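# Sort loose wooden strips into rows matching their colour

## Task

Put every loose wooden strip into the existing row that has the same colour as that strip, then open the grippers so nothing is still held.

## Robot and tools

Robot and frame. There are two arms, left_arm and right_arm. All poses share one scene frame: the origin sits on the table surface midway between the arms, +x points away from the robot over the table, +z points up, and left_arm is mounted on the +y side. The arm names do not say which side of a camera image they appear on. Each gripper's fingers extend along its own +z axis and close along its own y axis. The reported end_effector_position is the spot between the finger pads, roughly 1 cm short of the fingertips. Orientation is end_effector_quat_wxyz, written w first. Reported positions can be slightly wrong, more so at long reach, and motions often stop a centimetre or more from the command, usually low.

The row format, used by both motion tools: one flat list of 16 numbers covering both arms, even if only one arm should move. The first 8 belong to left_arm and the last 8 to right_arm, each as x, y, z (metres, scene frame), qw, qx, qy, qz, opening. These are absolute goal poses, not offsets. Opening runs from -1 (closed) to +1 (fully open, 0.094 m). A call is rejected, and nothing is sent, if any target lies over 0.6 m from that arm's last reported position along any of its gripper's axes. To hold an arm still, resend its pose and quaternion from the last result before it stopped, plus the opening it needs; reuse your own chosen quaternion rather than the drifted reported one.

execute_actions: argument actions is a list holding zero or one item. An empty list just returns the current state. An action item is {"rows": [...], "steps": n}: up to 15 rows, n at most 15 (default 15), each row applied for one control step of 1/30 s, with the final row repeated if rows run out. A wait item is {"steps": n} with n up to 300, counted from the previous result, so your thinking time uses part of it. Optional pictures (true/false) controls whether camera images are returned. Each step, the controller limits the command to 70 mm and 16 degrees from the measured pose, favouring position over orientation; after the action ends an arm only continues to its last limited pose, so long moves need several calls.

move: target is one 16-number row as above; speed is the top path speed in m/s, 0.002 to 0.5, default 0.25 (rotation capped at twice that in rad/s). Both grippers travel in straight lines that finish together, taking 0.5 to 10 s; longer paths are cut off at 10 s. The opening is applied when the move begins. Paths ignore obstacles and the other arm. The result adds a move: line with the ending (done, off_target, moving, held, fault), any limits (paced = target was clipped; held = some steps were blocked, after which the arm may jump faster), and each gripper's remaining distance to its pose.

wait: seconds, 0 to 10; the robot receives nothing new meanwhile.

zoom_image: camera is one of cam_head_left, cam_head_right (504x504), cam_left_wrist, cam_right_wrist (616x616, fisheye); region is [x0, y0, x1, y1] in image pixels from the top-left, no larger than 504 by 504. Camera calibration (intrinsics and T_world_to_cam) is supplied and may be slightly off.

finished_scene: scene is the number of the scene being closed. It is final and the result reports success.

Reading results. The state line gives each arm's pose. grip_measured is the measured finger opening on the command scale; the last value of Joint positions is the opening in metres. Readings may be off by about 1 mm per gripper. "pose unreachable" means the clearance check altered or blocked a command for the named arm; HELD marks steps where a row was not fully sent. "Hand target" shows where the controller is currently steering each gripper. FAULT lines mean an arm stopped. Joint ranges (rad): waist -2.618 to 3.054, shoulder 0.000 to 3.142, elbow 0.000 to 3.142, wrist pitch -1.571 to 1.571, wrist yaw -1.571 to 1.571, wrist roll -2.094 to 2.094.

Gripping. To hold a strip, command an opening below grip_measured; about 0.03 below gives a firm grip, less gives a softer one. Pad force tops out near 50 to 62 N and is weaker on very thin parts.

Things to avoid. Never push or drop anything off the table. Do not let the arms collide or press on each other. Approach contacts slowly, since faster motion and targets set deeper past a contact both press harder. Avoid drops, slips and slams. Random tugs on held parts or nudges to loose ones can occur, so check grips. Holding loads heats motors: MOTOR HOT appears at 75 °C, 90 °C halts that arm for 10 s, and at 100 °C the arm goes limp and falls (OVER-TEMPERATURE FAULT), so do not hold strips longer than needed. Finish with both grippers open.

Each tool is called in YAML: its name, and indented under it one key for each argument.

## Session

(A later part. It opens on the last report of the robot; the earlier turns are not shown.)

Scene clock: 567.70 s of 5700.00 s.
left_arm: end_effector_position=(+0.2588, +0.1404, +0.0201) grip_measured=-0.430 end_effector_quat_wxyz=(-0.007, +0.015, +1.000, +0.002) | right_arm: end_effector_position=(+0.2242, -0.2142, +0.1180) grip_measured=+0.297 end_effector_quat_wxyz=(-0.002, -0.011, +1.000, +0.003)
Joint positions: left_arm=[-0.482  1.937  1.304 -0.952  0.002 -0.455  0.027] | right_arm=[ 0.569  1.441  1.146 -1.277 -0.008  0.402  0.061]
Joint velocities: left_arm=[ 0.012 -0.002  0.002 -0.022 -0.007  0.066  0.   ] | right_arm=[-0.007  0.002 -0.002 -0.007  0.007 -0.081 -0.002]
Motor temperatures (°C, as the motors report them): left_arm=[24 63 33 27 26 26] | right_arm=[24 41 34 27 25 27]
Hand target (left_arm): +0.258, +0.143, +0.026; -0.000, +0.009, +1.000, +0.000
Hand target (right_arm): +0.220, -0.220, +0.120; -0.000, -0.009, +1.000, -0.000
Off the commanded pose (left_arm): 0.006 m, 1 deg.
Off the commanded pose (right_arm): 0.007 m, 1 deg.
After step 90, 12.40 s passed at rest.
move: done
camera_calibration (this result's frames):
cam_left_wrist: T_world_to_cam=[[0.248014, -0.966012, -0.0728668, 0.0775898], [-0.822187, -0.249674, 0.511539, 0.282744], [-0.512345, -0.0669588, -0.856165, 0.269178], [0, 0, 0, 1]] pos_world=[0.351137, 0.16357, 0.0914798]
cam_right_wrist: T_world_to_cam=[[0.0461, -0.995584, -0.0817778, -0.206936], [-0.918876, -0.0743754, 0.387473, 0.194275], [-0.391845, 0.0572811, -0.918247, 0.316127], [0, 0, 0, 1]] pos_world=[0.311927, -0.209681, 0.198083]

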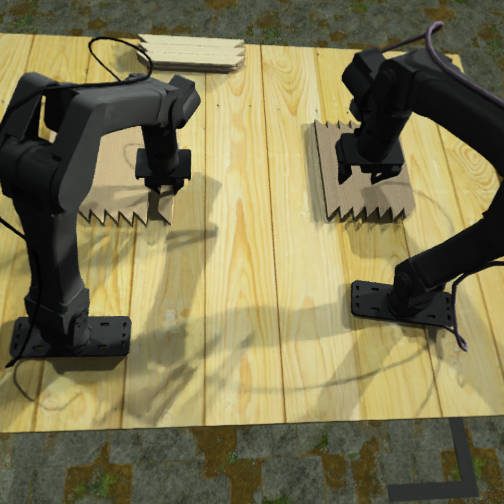

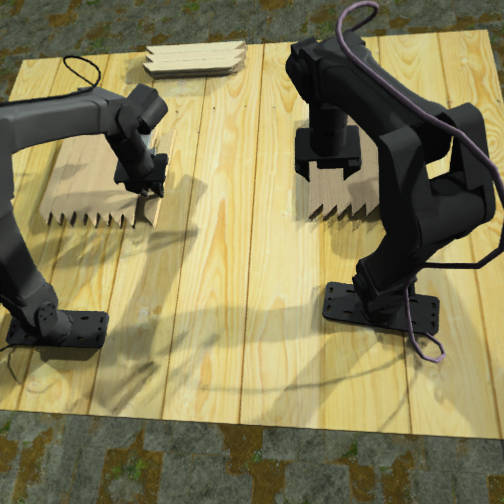

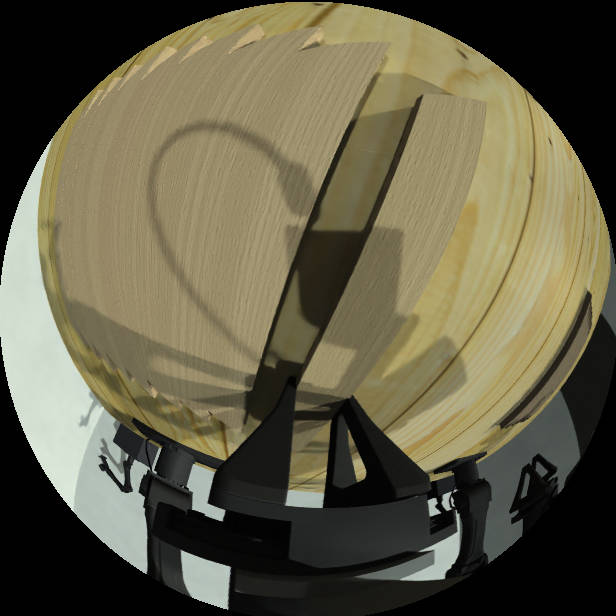

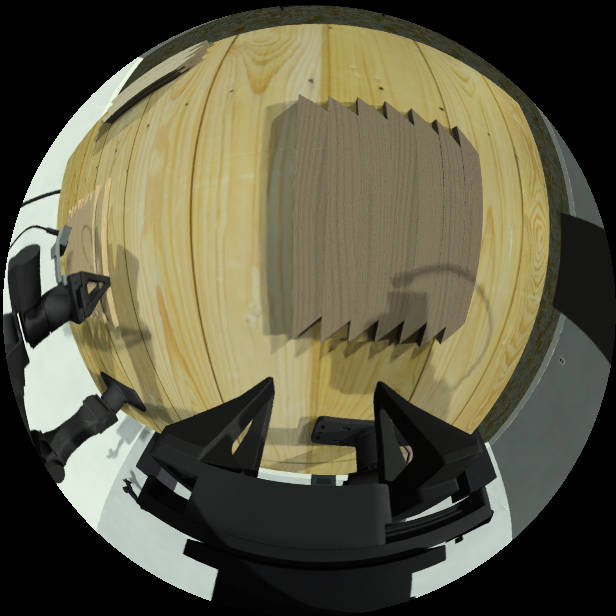

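execute_actions:
  actions:
    - {"rows":[[0.256,0.143,0.015,0,0.009,1,0,-0.45, 0.22,-0.22,0.12,0,-0.009,1,0,0.3],[0.256,0.143,0.015,0,0.009,1,0,-0.45, 0.22,-0.22,0.12,0,-0.009,1,0,0.3],[0.256,0.143,0.015,0,0.009,1,0,-0.45, 0.22,-0.22,0.12,0,-0.009,1,0,0.3],[0.256,0.143,0.015,0,0.009,1,0,-0.45, 0.22,-0.22,0.12,0,-0.009,1,0,0.3],[0.256,0.143,0.015,0,0.009,1,0,-0.45, 0.22,-0.22,0.12,0,-0.009,1,0,0.3],[0.256,0.143,0.015,0,0.009,1,0,-0.45, 0.22,-0.22,0.12,0,-0.009,1,0,0.3],[0.256,0.143,0.015,0,0.009,1,0,-0.45, 0.22,-0.22,0.12,0,-0.009,1,0,0.3],[0.256,0.143,0.015,0,0.009,1,0,-0.45, 0.22,-0.22,0.12,0,-0.009,1,0,0.3],[0.256,0.143,0.015,0,0.009,1,0,-0.3, 0.22,-0.22,0.12,0,-0.009,1,0,0.3]],"steps":15}
  pictures: false

move:
  target: [0.258,0.143,0.065,0,0.009,1,0,-0.3, 0.22,-0.22,0.12,0,-0.009,1,0,0.3]
  speed: 0.07

move:
  target: [0.318,0.100,0.055,0,0.009,1,0,-1, 0.22,-0.22,0.12,0,-0.009,1,0,0.3]
  speed: 0.15

move:
  target: [0.318,0.102,0.019,0,0.009,1,0,-1, 0.22,-0.22,0.12,0,-0.009,1,0,0.3]
  speed: 0.06

Scene clock: 583.07 s of 5700.00 s.
left_arm: end_effector_position=(+0.2594, +0.1393, +0.0167) grip_measured=-0.302 end_effector_quat_wxyz=(-0.001, +0.013, +1.000, -0.003) | right_arm: end_effector_position=(+0.2242, -0.2142, +0.1180) grip_measured=+0.297 end_effector_quat_wxyz=(-0.002, -0.011, +1.000, +0.003)
Joint positions: left_arm=[-0.482  1.933  1.283 -0.92   0.006 -0.46   0.033] | right_arm=[ 0.569  1.441  1.146 -1.277 -0.008  0.402  0.061]
Joint velocities: left_arm=[ 0.002  0.002 -0.002 -0.022 -0.037 -0.037 -0.   ] | right_arm=[-0.002 -0.012 -0.007 -0.037 -0.022  0.037 -0.001]
Motor temperatures (°C, as the motors report them): left_arm=[24 61 33 27 26 26] | right_arm=[24 41 34 27 25 27]
Hand target (left_arm): +0.256, +0.143, +0.015; -0.000, +0.009, +1.000, +0.000
Hand target (right_arm): +0.220, -0.220, +0.120; -0.000, -0.009, +1.000, -0.000
Off the commanded pose (left_arm): 0.005 m, 1 deg.
Off the commanded pose (right_arm): 0.007 m, 1 deg.
Steps of this call (steps 1 to 90: nothing new was sent; then 11.87 s passed at rest; steps 91 to 105: all 15 steps of this action). Readings (end_effector_position):
91: left_arm (+0.2589, +0.1404, +0.0191) | right_arm (+0.2242, -0.2142, +0.1180)
92: left_arm (+0.2588, +0.1404, +0.0176) | right_arm (+0.2242, -0.2142, +0.1180)
94: left_arm (+0.2591, +0.1402, +0.0169) | right_arm (+0.2242, -0.2142, +0.1180)
98: left_arm (+0.2593, +0.1401, +0.0167) | right_arm (+0.2242, -0.2142, +0.1180)
105: the state above

Scene clock: 584.50 s of 5700.00 s.
left_arm: end_effector_position=(+0.2509, +0.1437, +0.0510) grip_measured=-0.302 end_effector_quat_wxyz=(-0.017, +0.012, +1.000, +0.005) | right_arm: end_effector_position=(+0.2242, -0.2142, +0.1180) grip_measured=+0.297 end_effector_quat_wxyz=(-0.002, -0.011, +1.000, +0.003)
Joint positions: left_arm=[-0.482  1.886  1.364 -1.083  0.006 -0.461  0.033] | right_arm=[ 0.569  1.441  1.146 -1.277 -0.008  0.402  0.061]
Joint velocities: left_arm=[ 0.002  0.002  0.002 -0.051 -0.007  0.051 -0.   ] | right_arm=[ 0.002  0.012  0.012 -0.095  0.022  0.007 -0.   ]
Motor temperatures (°C, as the motors report them): left_arm=[24 61 33 27 26 26] | right_arm=[24 41 34 27 25 27]
Hand target (left_arm): +0.257, +0.144, +0.065; +0.000, +0.009, +1.000, -0.000
Hand target (right_arm): +0.220, -0.220, +0.120; -0.000, -0.009, +1.000, -0.000
Off the commanded pose (left_arm): 0.016 m, 2 deg.
Off the commanded pose (right_arm): 0.007 m, 1 deg.
move: off_target (left_arm)
camera_calibration (this result's frames):
cam_left_wrist: T_world_to_cam=[[0.252425, -0.963986, -0.0837414, 0.0841616], [-0.810166, -0.257878, 0.526431, 0.258711], [-0.529068, -0.0650402, -0.846084, 0.295161], [0, 0, 0, 1]] pos_world=[0.344514, 0.167044, 0.120585]
cam_right_wrist: T_world_to_cam=[[0.0461, -0.995584, -0.0817778, -0.206936], [-0.918876, -0.0743754, 0.387473, 0.194275], [-0.391845, 0.0572811, -0.918247, 0.316127], [0, 0, 0, 1]] pos_world=[0.311927, -0.209681, 0.198083]

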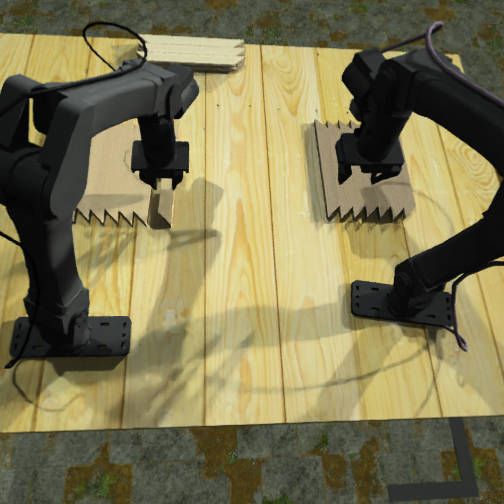

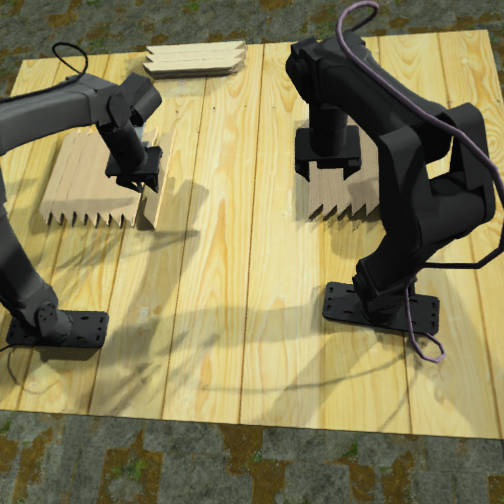

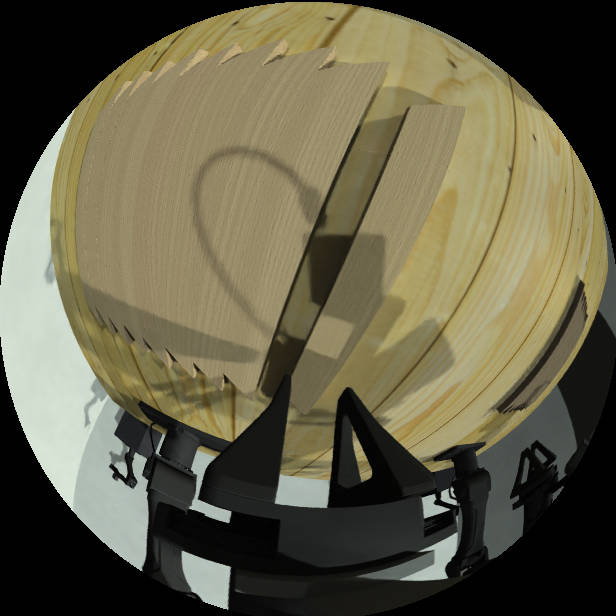

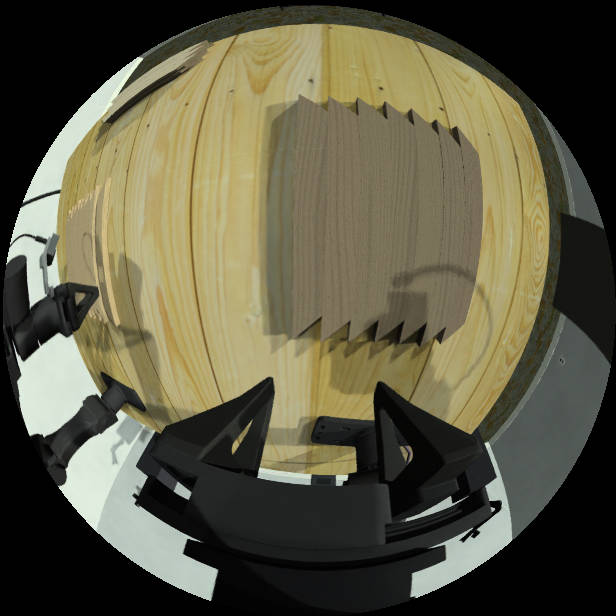

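Scene clock: 585.60 s of 5700.00 s.
left_arm: end_effector_position=(+0.3148, +0.1038, +0.0503) grip_measured=-0.988 end_effector_quat_wxyz=(-0.005, +0.006, +1.000, -0.001) | right_arm: end_effector_position=(+0.2242, -0.2142, +0.1180) grip_measured=+0.297 end_effector_quat_wxyz=(-0.002, -0.011, +1.000, +0.003)
Joint positions: left_arm=[-0.495  2.147  1.742 -1.174  0.006 -0.487  0.001] | right_arm=[ 0.569  1.441  1.146 -1.277 -0.008  0.402  0.061]
Joint velocities: left_arm=[-0.022  0.012 -0.012 -0.037  0.037 -0.037 -0.   ] | right_arm=[ 0.012  0.017  0.012 -0.007 -0.081 -0.037 -0.001]
Motor temperatures (°C, as the motors report them): left_arm=[24 61 34 27 26 26] | right_arm=[24 41 34 27 25 27]
Hand target (left_arm): +0.317, +0.099, +0.056; +0.000, +0.009, +1.000, -0.000
Hand target (right_arm): +0.220, -0.220, +0.120; -0.000, -0.009, +1.000, -0.000
Off the commanded pose (left_arm): 0.007 m, 1 deg.
Off the commanded pose (right_arm): 0.007 m, 1 deg.
move: done
camera_calibration (this result's frames):
cam_left_wrist: T_world_to_cam=[[0.266335, -0.961637, -0.0657264, 0.0239986], [-0.819328, -0.261783, 0.51007, 0.304621], [-0.507709, -0.081998, -0.857618, 0.321368], [0, 0, 0, 1]] pos_world=[0.406354, 0.129174, 0.12181]
cam_right_wrist: T_world_to_cam=[[0.0461, -0.995584, -0.0817778, -0.206936], [-0.918876, -0.0743754, 0.387473, 0.194275], [-0.391845, 0.0572811, -0.918247, 0.316127], [0, 0, 0, 1]] pos_world=[0.311927, -0.209681, 0.198083]

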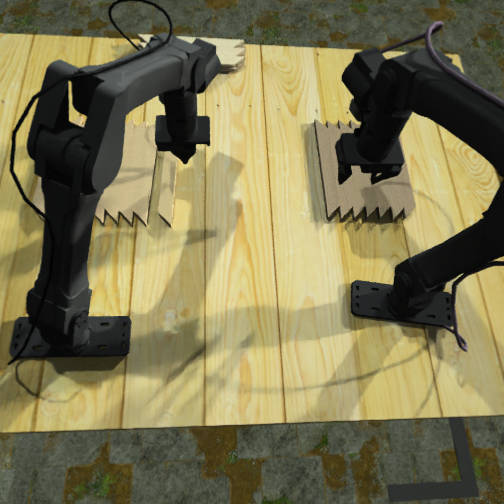

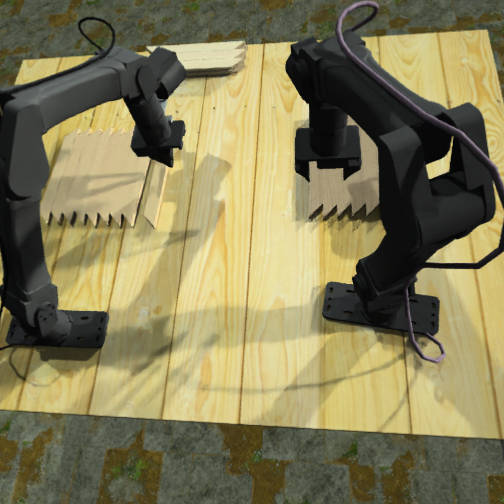

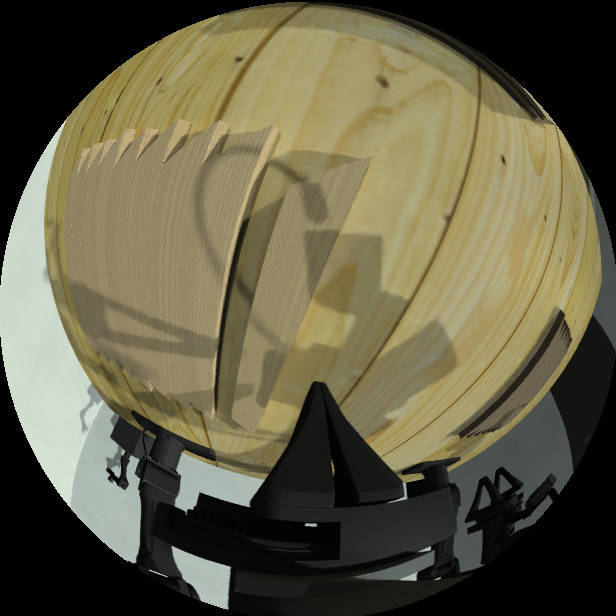

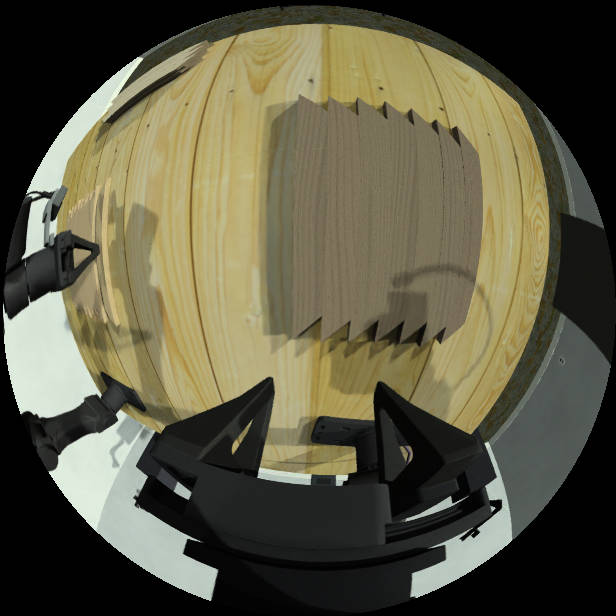

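Scene clock: 586.60 s of 5700.00 s.
left_arm: end_effector_position=(+0.3164, +0.1029, +0.0201) grip_measured=-0.988 end_effector_quat_wxyz=(-0.006, +0.006, +1.000, +0.000) | right_arm: end_effector_position=(+0.2242, -0.2142, +0.1180) grip_measured=+0.297 end_effector_quat_wxyz=(-0.002, -0.011, +1.000, +0.003)
Joint positions: left_arm=[-0.495  2.184  1.679 -1.077  0.006 -0.487  0.001] | right_arm=[ 0.569  1.441  1.146 -1.277 -0.008  0.402  0.061]
Joint velocities: left_arm=[ 0.002  0.007 -0.002 -0.007 -0.037  0.066  0.   ] | right_arm=[-0.002 -0.012  0.007 -0.051 -0.095  0.022  0.   ]
Motor temperatures (°C, as the motors report them): left_arm=[24 61 34 27 26 26] | right_arm=[24 41 34 27 25 27]
Hand target (left_arm): +0.319, +0.102, +0.019; +0.000, +0.009, +1.000, -0.000
Hand target (right_arm): +0.220, -0.220, +0.120; -0.000, -0.009, +1.000, -0.000
Off the commanded pose (left_arm): 0.002 m, 1 deg.
Off the commanded pose (right_arm): 0.007 m, 1 deg.
move: done
camera_calibration (this result's frames):
cam_left_wrist: T_world_to_cam=[[0.26611, -0.961515, -0.0683738, 0.0208378], [-0.817615, -0.262717, 0.512333, 0.320608], [-0.510578, -0.0804336, -0.856061, 0.296992], [0, 0, 0, 1]] pos_world=[0.408227, 0.128153, 0.0914097]
cam_right_wrist: T_world_to_cam=[[0.0461, -0.995584, -0.0817778, -0.206936], [-0.918876, -0.0743754, 0.387473, 0.194275], [-0.391845, 0.0572811, -0.918247, 0.316127], [0, 0, 0, 1]] pos_world=[0.311927, -0.209681, 0.198083]

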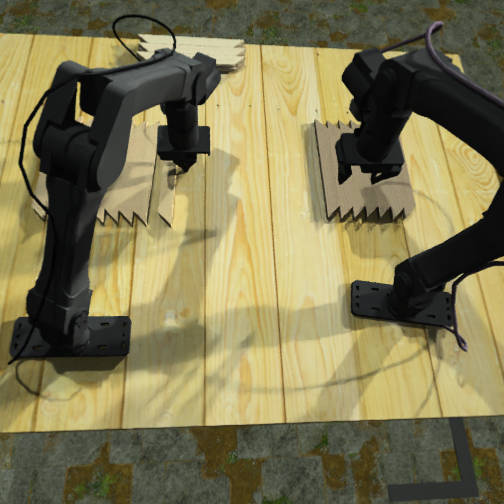

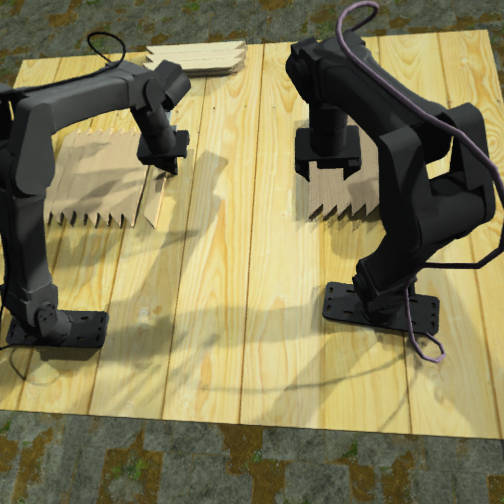

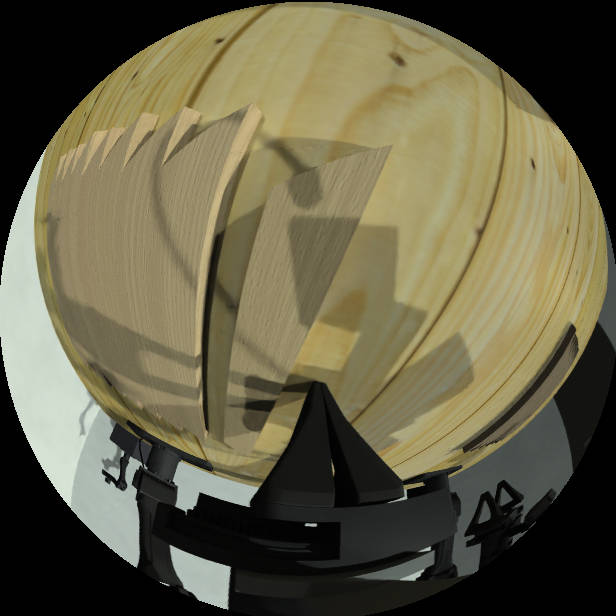

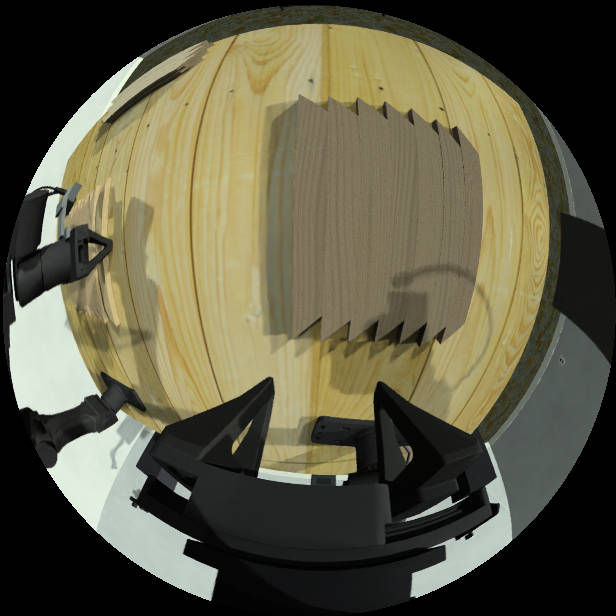

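move:
  target: [0.316,0.143,0.021,0,0.009,1,0,-1, 0.22,-0.22,0.12,0,-0.009,1,0,0.3]
  speed: 0.025

move:
  target: [0.313,0.150,0.021,0,0.009,1,0,-1, 0.22,-0.22,0.12,0,-0.009,1,0,0.3]
  speed: 0.015

Scene clock: 593.60 s of 5700.00 s.
left_arm: end_effector_position=(+0.3153, +0.1334, +0.0183) grip_measured=-0.988 end_effector_quat_wxyz=(-0.006, +0.014, +1.000, -0.005) | right_arm: end_effector_position=(+0.2242, -0.2142, +0.1180) grip_measured=+0.297 end_effector_quat_wxyz=(-0.002, -0.011, +1.000, +0.003)
Joint positions: left_arm=[-0.426  2.126  1.579 -1.031  0.014 -0.401  0.001] | right_arm=[ 0.569  1.441  1.146 -1.277 -0.008  0.402  0.061]
Joint velocities: left_arm=[-0.007 -0.017 -0.007 -0.007 -0.022  0.11  -0.   ] | right_arm=[ 0.002  0.002 -0.022 -0.022 -0.037 -0.066 -0.001]
Motor temperatures (°C, as the motors report them): left_arm=[24 61 33 27 26 26] | right_arm=[24 41 34 27 25 27]
Hand target (left_arm): +0.317, +0.143, +0.021; -0.001, +0.009, +1.000, +0.001
Hand target (right_arm): +0.220, -0.220, +0.120; -0.000, -0.009, +1.000, -0.000
Off the commanded pose (left_arm): 0.010 m, 1 deg.
Off the commanded pose (right_arm): 0.007 m, 1 deg.
After step 90, 2.13 s passed at rest.
move: done
camera_calibration (this result's frames):
cam_left_wrist: T_world_to_cam=[[0.250386, -0.966383, -0.0584002, 0.0557747], [-0.82179, -0.244038, 0.514885, 0.327419], [-0.511828, -0.0809273, -0.855268, 0.297723], [0, 0, 0, 1]] pos_world=[0.407488, 0.157896, 0.0893073]
cam_right_wrist: T_world_to_cam=[[0.0461, -0.995584, -0.0817778, -0.206936], [-0.918876, -0.0743754, 0.387473, 0.194275], [-0.391845, 0.0572811, -0.918247, 0.316127], [0, 0, 0, 1]] pos_world=[0.311927, -0.209681, 0.198083]

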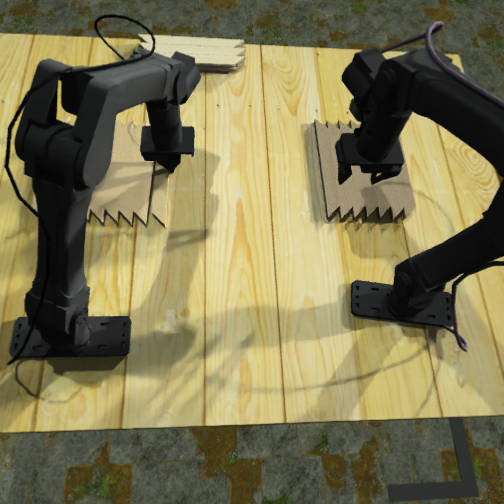

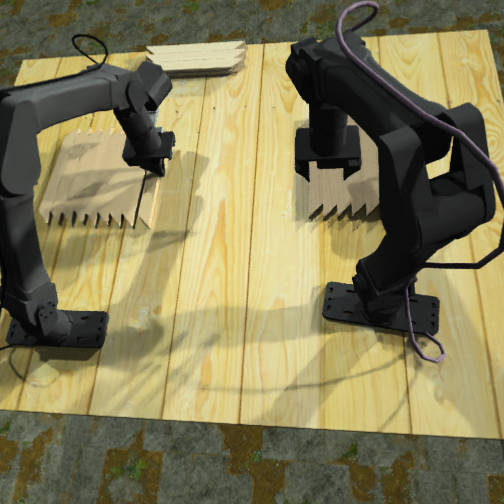

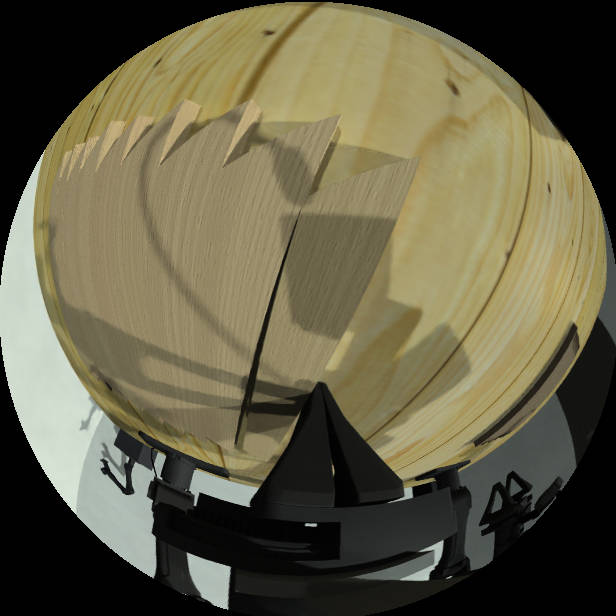

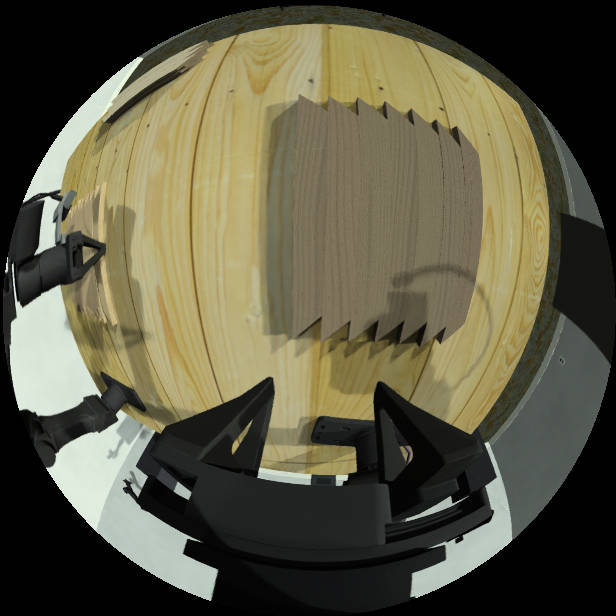

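Scene clock: 594.97 s of 5700.00 s.
left_arm: end_effector_position=(+0.3141, +0.1375, +0.0182) grip_measured=-0.988 end_effector_quat_wxyz=(-0.001, +0.017, +1.000, -0.008) | right_arm: end_effector_position=(+0.2242, -0.2142, +0.1180) grip_measured=+0.297 end_effector_quat_wxyz=(-0.002, -0.011, +1.000, +0.003)
Joint positions: left_arm=[-0.417  2.105  1.546 -1.007  0.016 -0.386  0.001] | right_arm=[ 0.569  1.441  1.146 -1.277 -0.008  0.402  0.061]
Joint velocities: left_arm=[-0.002 -0.017 -0.012 -0.066 -0.037  0.007 -0.001] | right_arm=[ 0.017 -0.002  0.002 -0.007  0.022  0.051 -0.001]
Motor temperatures (°C, as the motors report them): left_arm=[24 61 33 27 26 26] | right_arm=[24 41 34 27 25 27]
Hand target (left_arm): +0.313, +0.150, +0.021; -0.000, +0.009, +1.000, +0.001
Hand target (right_arm): +0.220, -0.220, +0.120; -0.000, -0.009, +1.000, -0.000
Off the commanded pose (left_arm): 0.013 m, 1 deg.
Off the commanded pose (right_arm): 0.007 m, 1 deg.
move: off_target (left_arm)
camera_calibration (this result's frames):
cam_left_wrist: T_world_to_cam=[[0.245045, -0.968239, -0.0496671, 0.0617457], [-0.828542, -0.235742, 0.507882, 0.328587], [-0.50346, -0.0833025, -0.859994, 0.295187], [0, 0, 0, 1]] pos_world=[0.405733, 0.161836, 0.0900416]
cam_right_wrist: T_world_to_cam=[[0.0461, -0.995584, -0.0817778, -0.206936], [-0.918876, -0.0743754, 0.387473, 0.194275], [-0.391845, 0.0572811, -0.918247, 0.316127], [0, 0, 0, 1]] pos_world=[0.311927, -0.209681, 0.198083]

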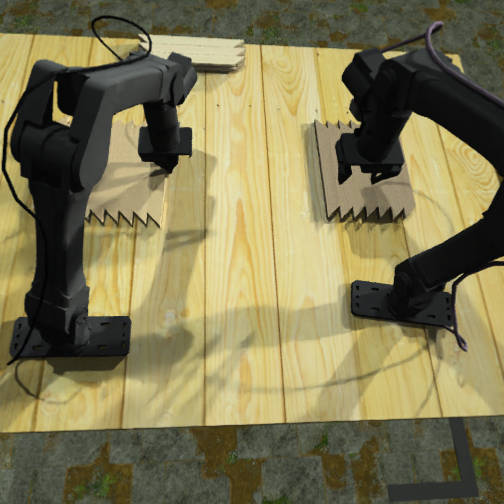

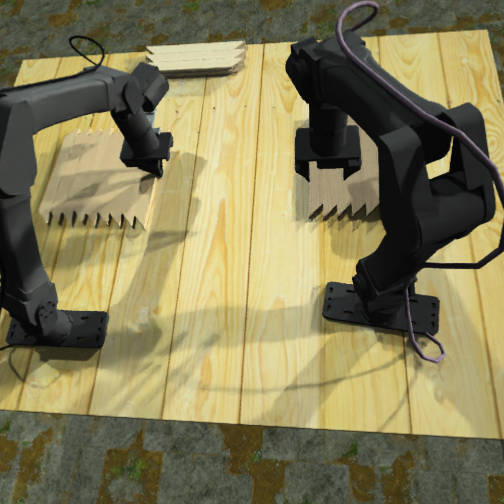

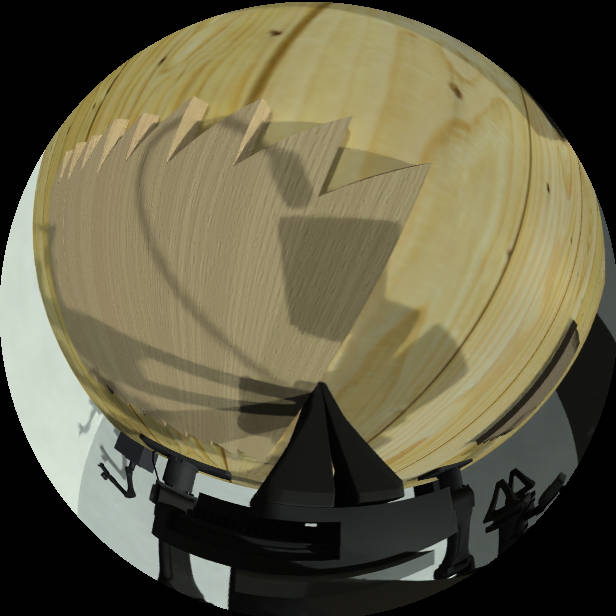

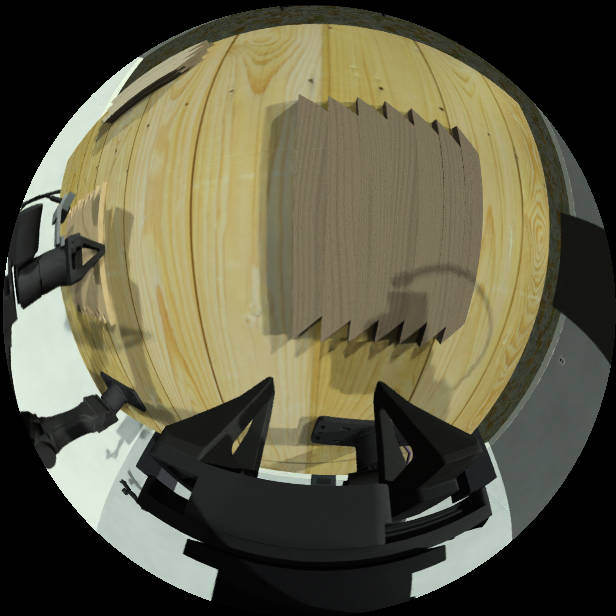

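Closed. Back off and lift.

move:
  target: [0.315,0.118,0.035,0,0.009,1,0,-1, 0.22,-0.22,0.12,0,-0.009,1,0,0.3]
  speed: 0.06

move:
  target: [0.22,0.07,0.12,0,0.009,1,0,0.3, 0.16,-0.14,0.12,0,-0.009,1,0,0.3]
  speed: 0.15

Scene clock: 600.60 s of 5700.00 s.
left_arm: end_effector_position=(+0.3109, +0.1204, +0.0301) grip_measured=-0.988 end_effector_quat_wxyz=(-0.007, +0.007, +1.000, -0.005) | right_arm: end_effector_position=(+0.2242, -0.2142, +0.1180) grip_measured=+0.297 end_effector_quat_wxyz=(-0.002, -0.011, +1.000, +0.003)
Joint positions: left_arm=[-0.459  2.12   1.617 -1.076  0.016 -0.448  0.001] | right_arm=[ 0.569  1.441  1.146 -1.277 -0.008  0.402  0.061]
Joint velocities: left_arm=[ 0.012 -0.002 -0.012 -0.022 -0.007  0.022 -0.001] | right_arm=[-0.007  0.002 -0.002 -0.037 -0.022 -0.022  0.   ]
Motor temperatures (°C, as the motors report them): left_arm=[24 61 33 27 26 26] | right_arm=[24 41 34 27 25 27]
Hand target (left_arm): +0.314, +0.118, +0.035; +0.000, +0.009, +1.000, -0.001
Hand target (right_arm): +0.220, -0.220, +0.120; -0.000, -0.009, +1.000, -0.000
Off the commanded pose (left_arm): 0.007 m, 1 deg.
Off the commanded pose (right_arm): 0.007 m, 1 deg.
After step 90, 1.57 s passed at rest.
move: done
camera_calibration (this result's frames):
cam_left_wrist: T_world_to_cam=[[0.263598, -0.962887, -0.0580074, 0.0404725], [-0.818033, -0.255002, 0.515553, 0.314715], [-0.511212, -0.088447, -0.854892, 0.305289], [0, 0, 0, 1]] pos_world=[0.402846, 0.146225, 0.101084]
cam_right_wrist: T_world_to_cam=[[0.0461, -0.995584, -0.0817778, -0.206936], [-0.918876, -0.0743754, 0.387473, 0.194275], [-0.391845, 0.0572811, -0.918247, 0.316127], [0, 0, 0, 1]] pos_world=[0.311927, -0.209681, 0.198083]

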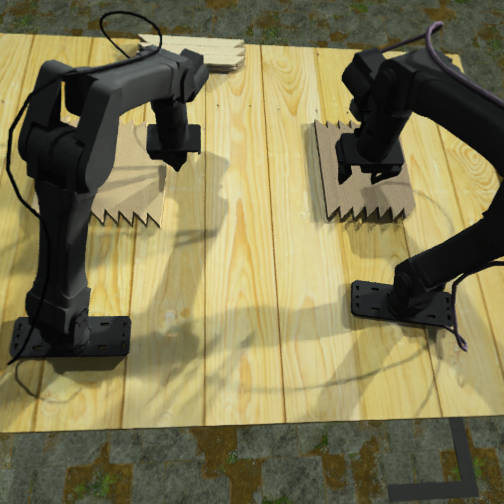

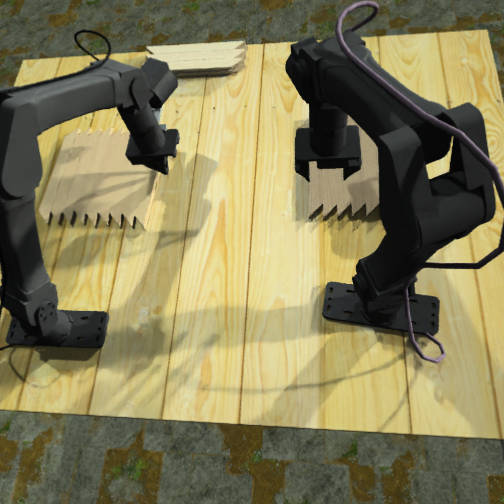

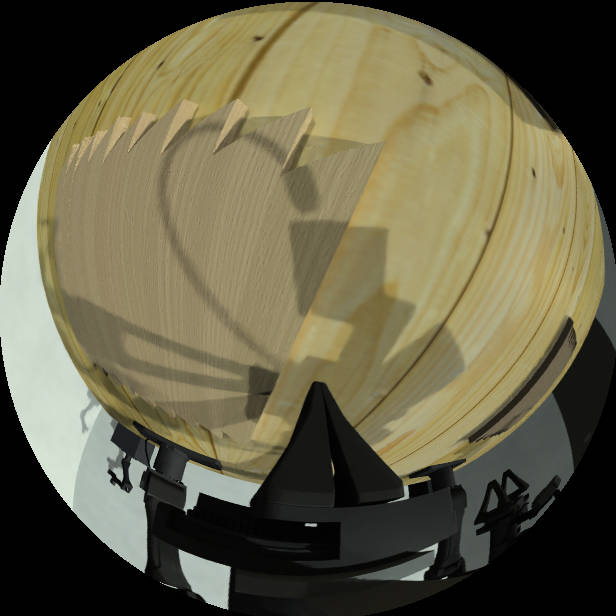

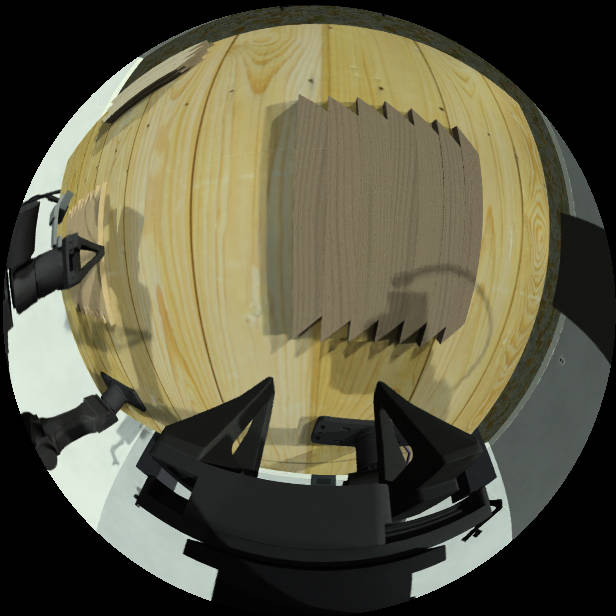

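Scene clock: 602.07 s of 5700.00 s.
left_arm: end_effector_position=(+0.2148, +0.0733, +0.1049) grip_measured=+0.298 end_effector_quat_wxyz=(-0.018, +0.009, +1.000, +0.003) | right_arm: end_effector_position=(+0.1617, -0.1377, +0.1170) grip_measured=+0.297 end_effector_quat_wxyz=(-0.005, -0.009, +1.000, +0.002)
Joint positions: left_arm=[-0.707  1.886  1.581 -1.297  0.019 -0.692  0.061] | right_arm=[ 0.989  1.428  1.13  -1.277 -0.01   0.827  0.061]
Joint velocities: left_arm=[ 0.002 -0.017 -0.002 -0.022 -0.022 -0.066 -0.001] | right_arm=[ 0.012 -0.007  0.002 -0.051  0.081  0.022  0.   ]
Motor temperatures (°C, as the motors report them): left_arm=[24 61 33 27 26 26] | right_arm=[24 41 34 27 25 27]
Hand target (left_arm): +0.218, +0.072, +0.120; +0.000, +0.009, +1.000, -0.002
Hand target (right_arm): +0.159, -0.139, +0.120; -0.002, -0.009, +1.000, +0.003
Off the commanded pose (left_arm): 0.016 m, 2 deg.
Off the commanded pose (right_arm): 0.004 m, 1 deg.
move: off_target (left_arm)
camera_calibration (this result's frames):
cam_left_wrist: T_world_to_cam=[[0.258355, -0.962697, -0.0804121, 0.0281781], [-0.807145, -0.260847, 0.529599, 0.182102], [-0.530819, -0.0719205, -0.844428, 0.31781], [0, 0, 0, 1]] pos_world=[0.308402, 0.0974848, 0.174192]
cam_right_wrist: T_world_to_cam=[[0.0414834, -0.995979, -0.0794018, -0.127633], [-0.917002, -0.0695073, 0.39278, 0.142764], [-0.39672, 0.0565178, -0.916198, 0.286788], [0, 0, 0, 1]] pos_world=[0.249984, -0.133405, 0.196546]

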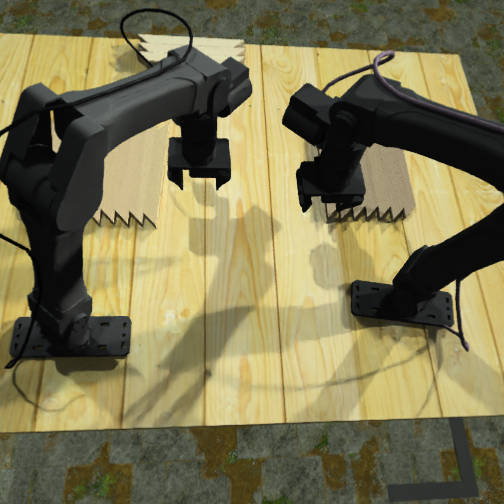

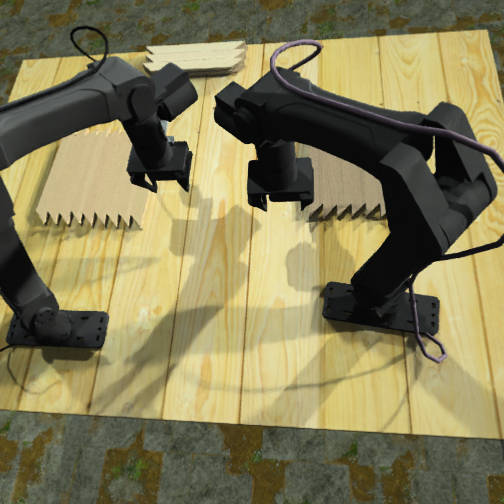

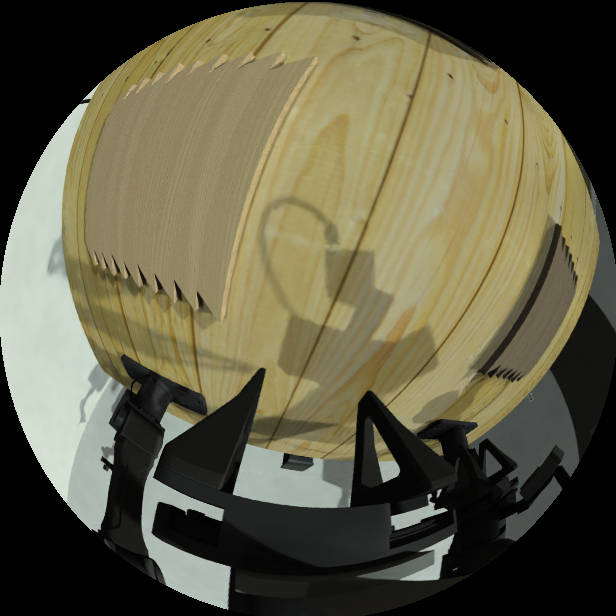

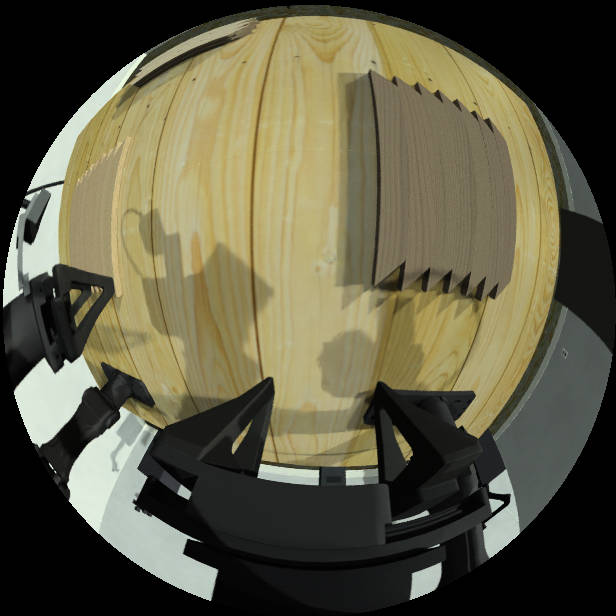

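Both rows look complete and aligned.

finished_scene:
  scene: 2

The scene is finished: the task was done.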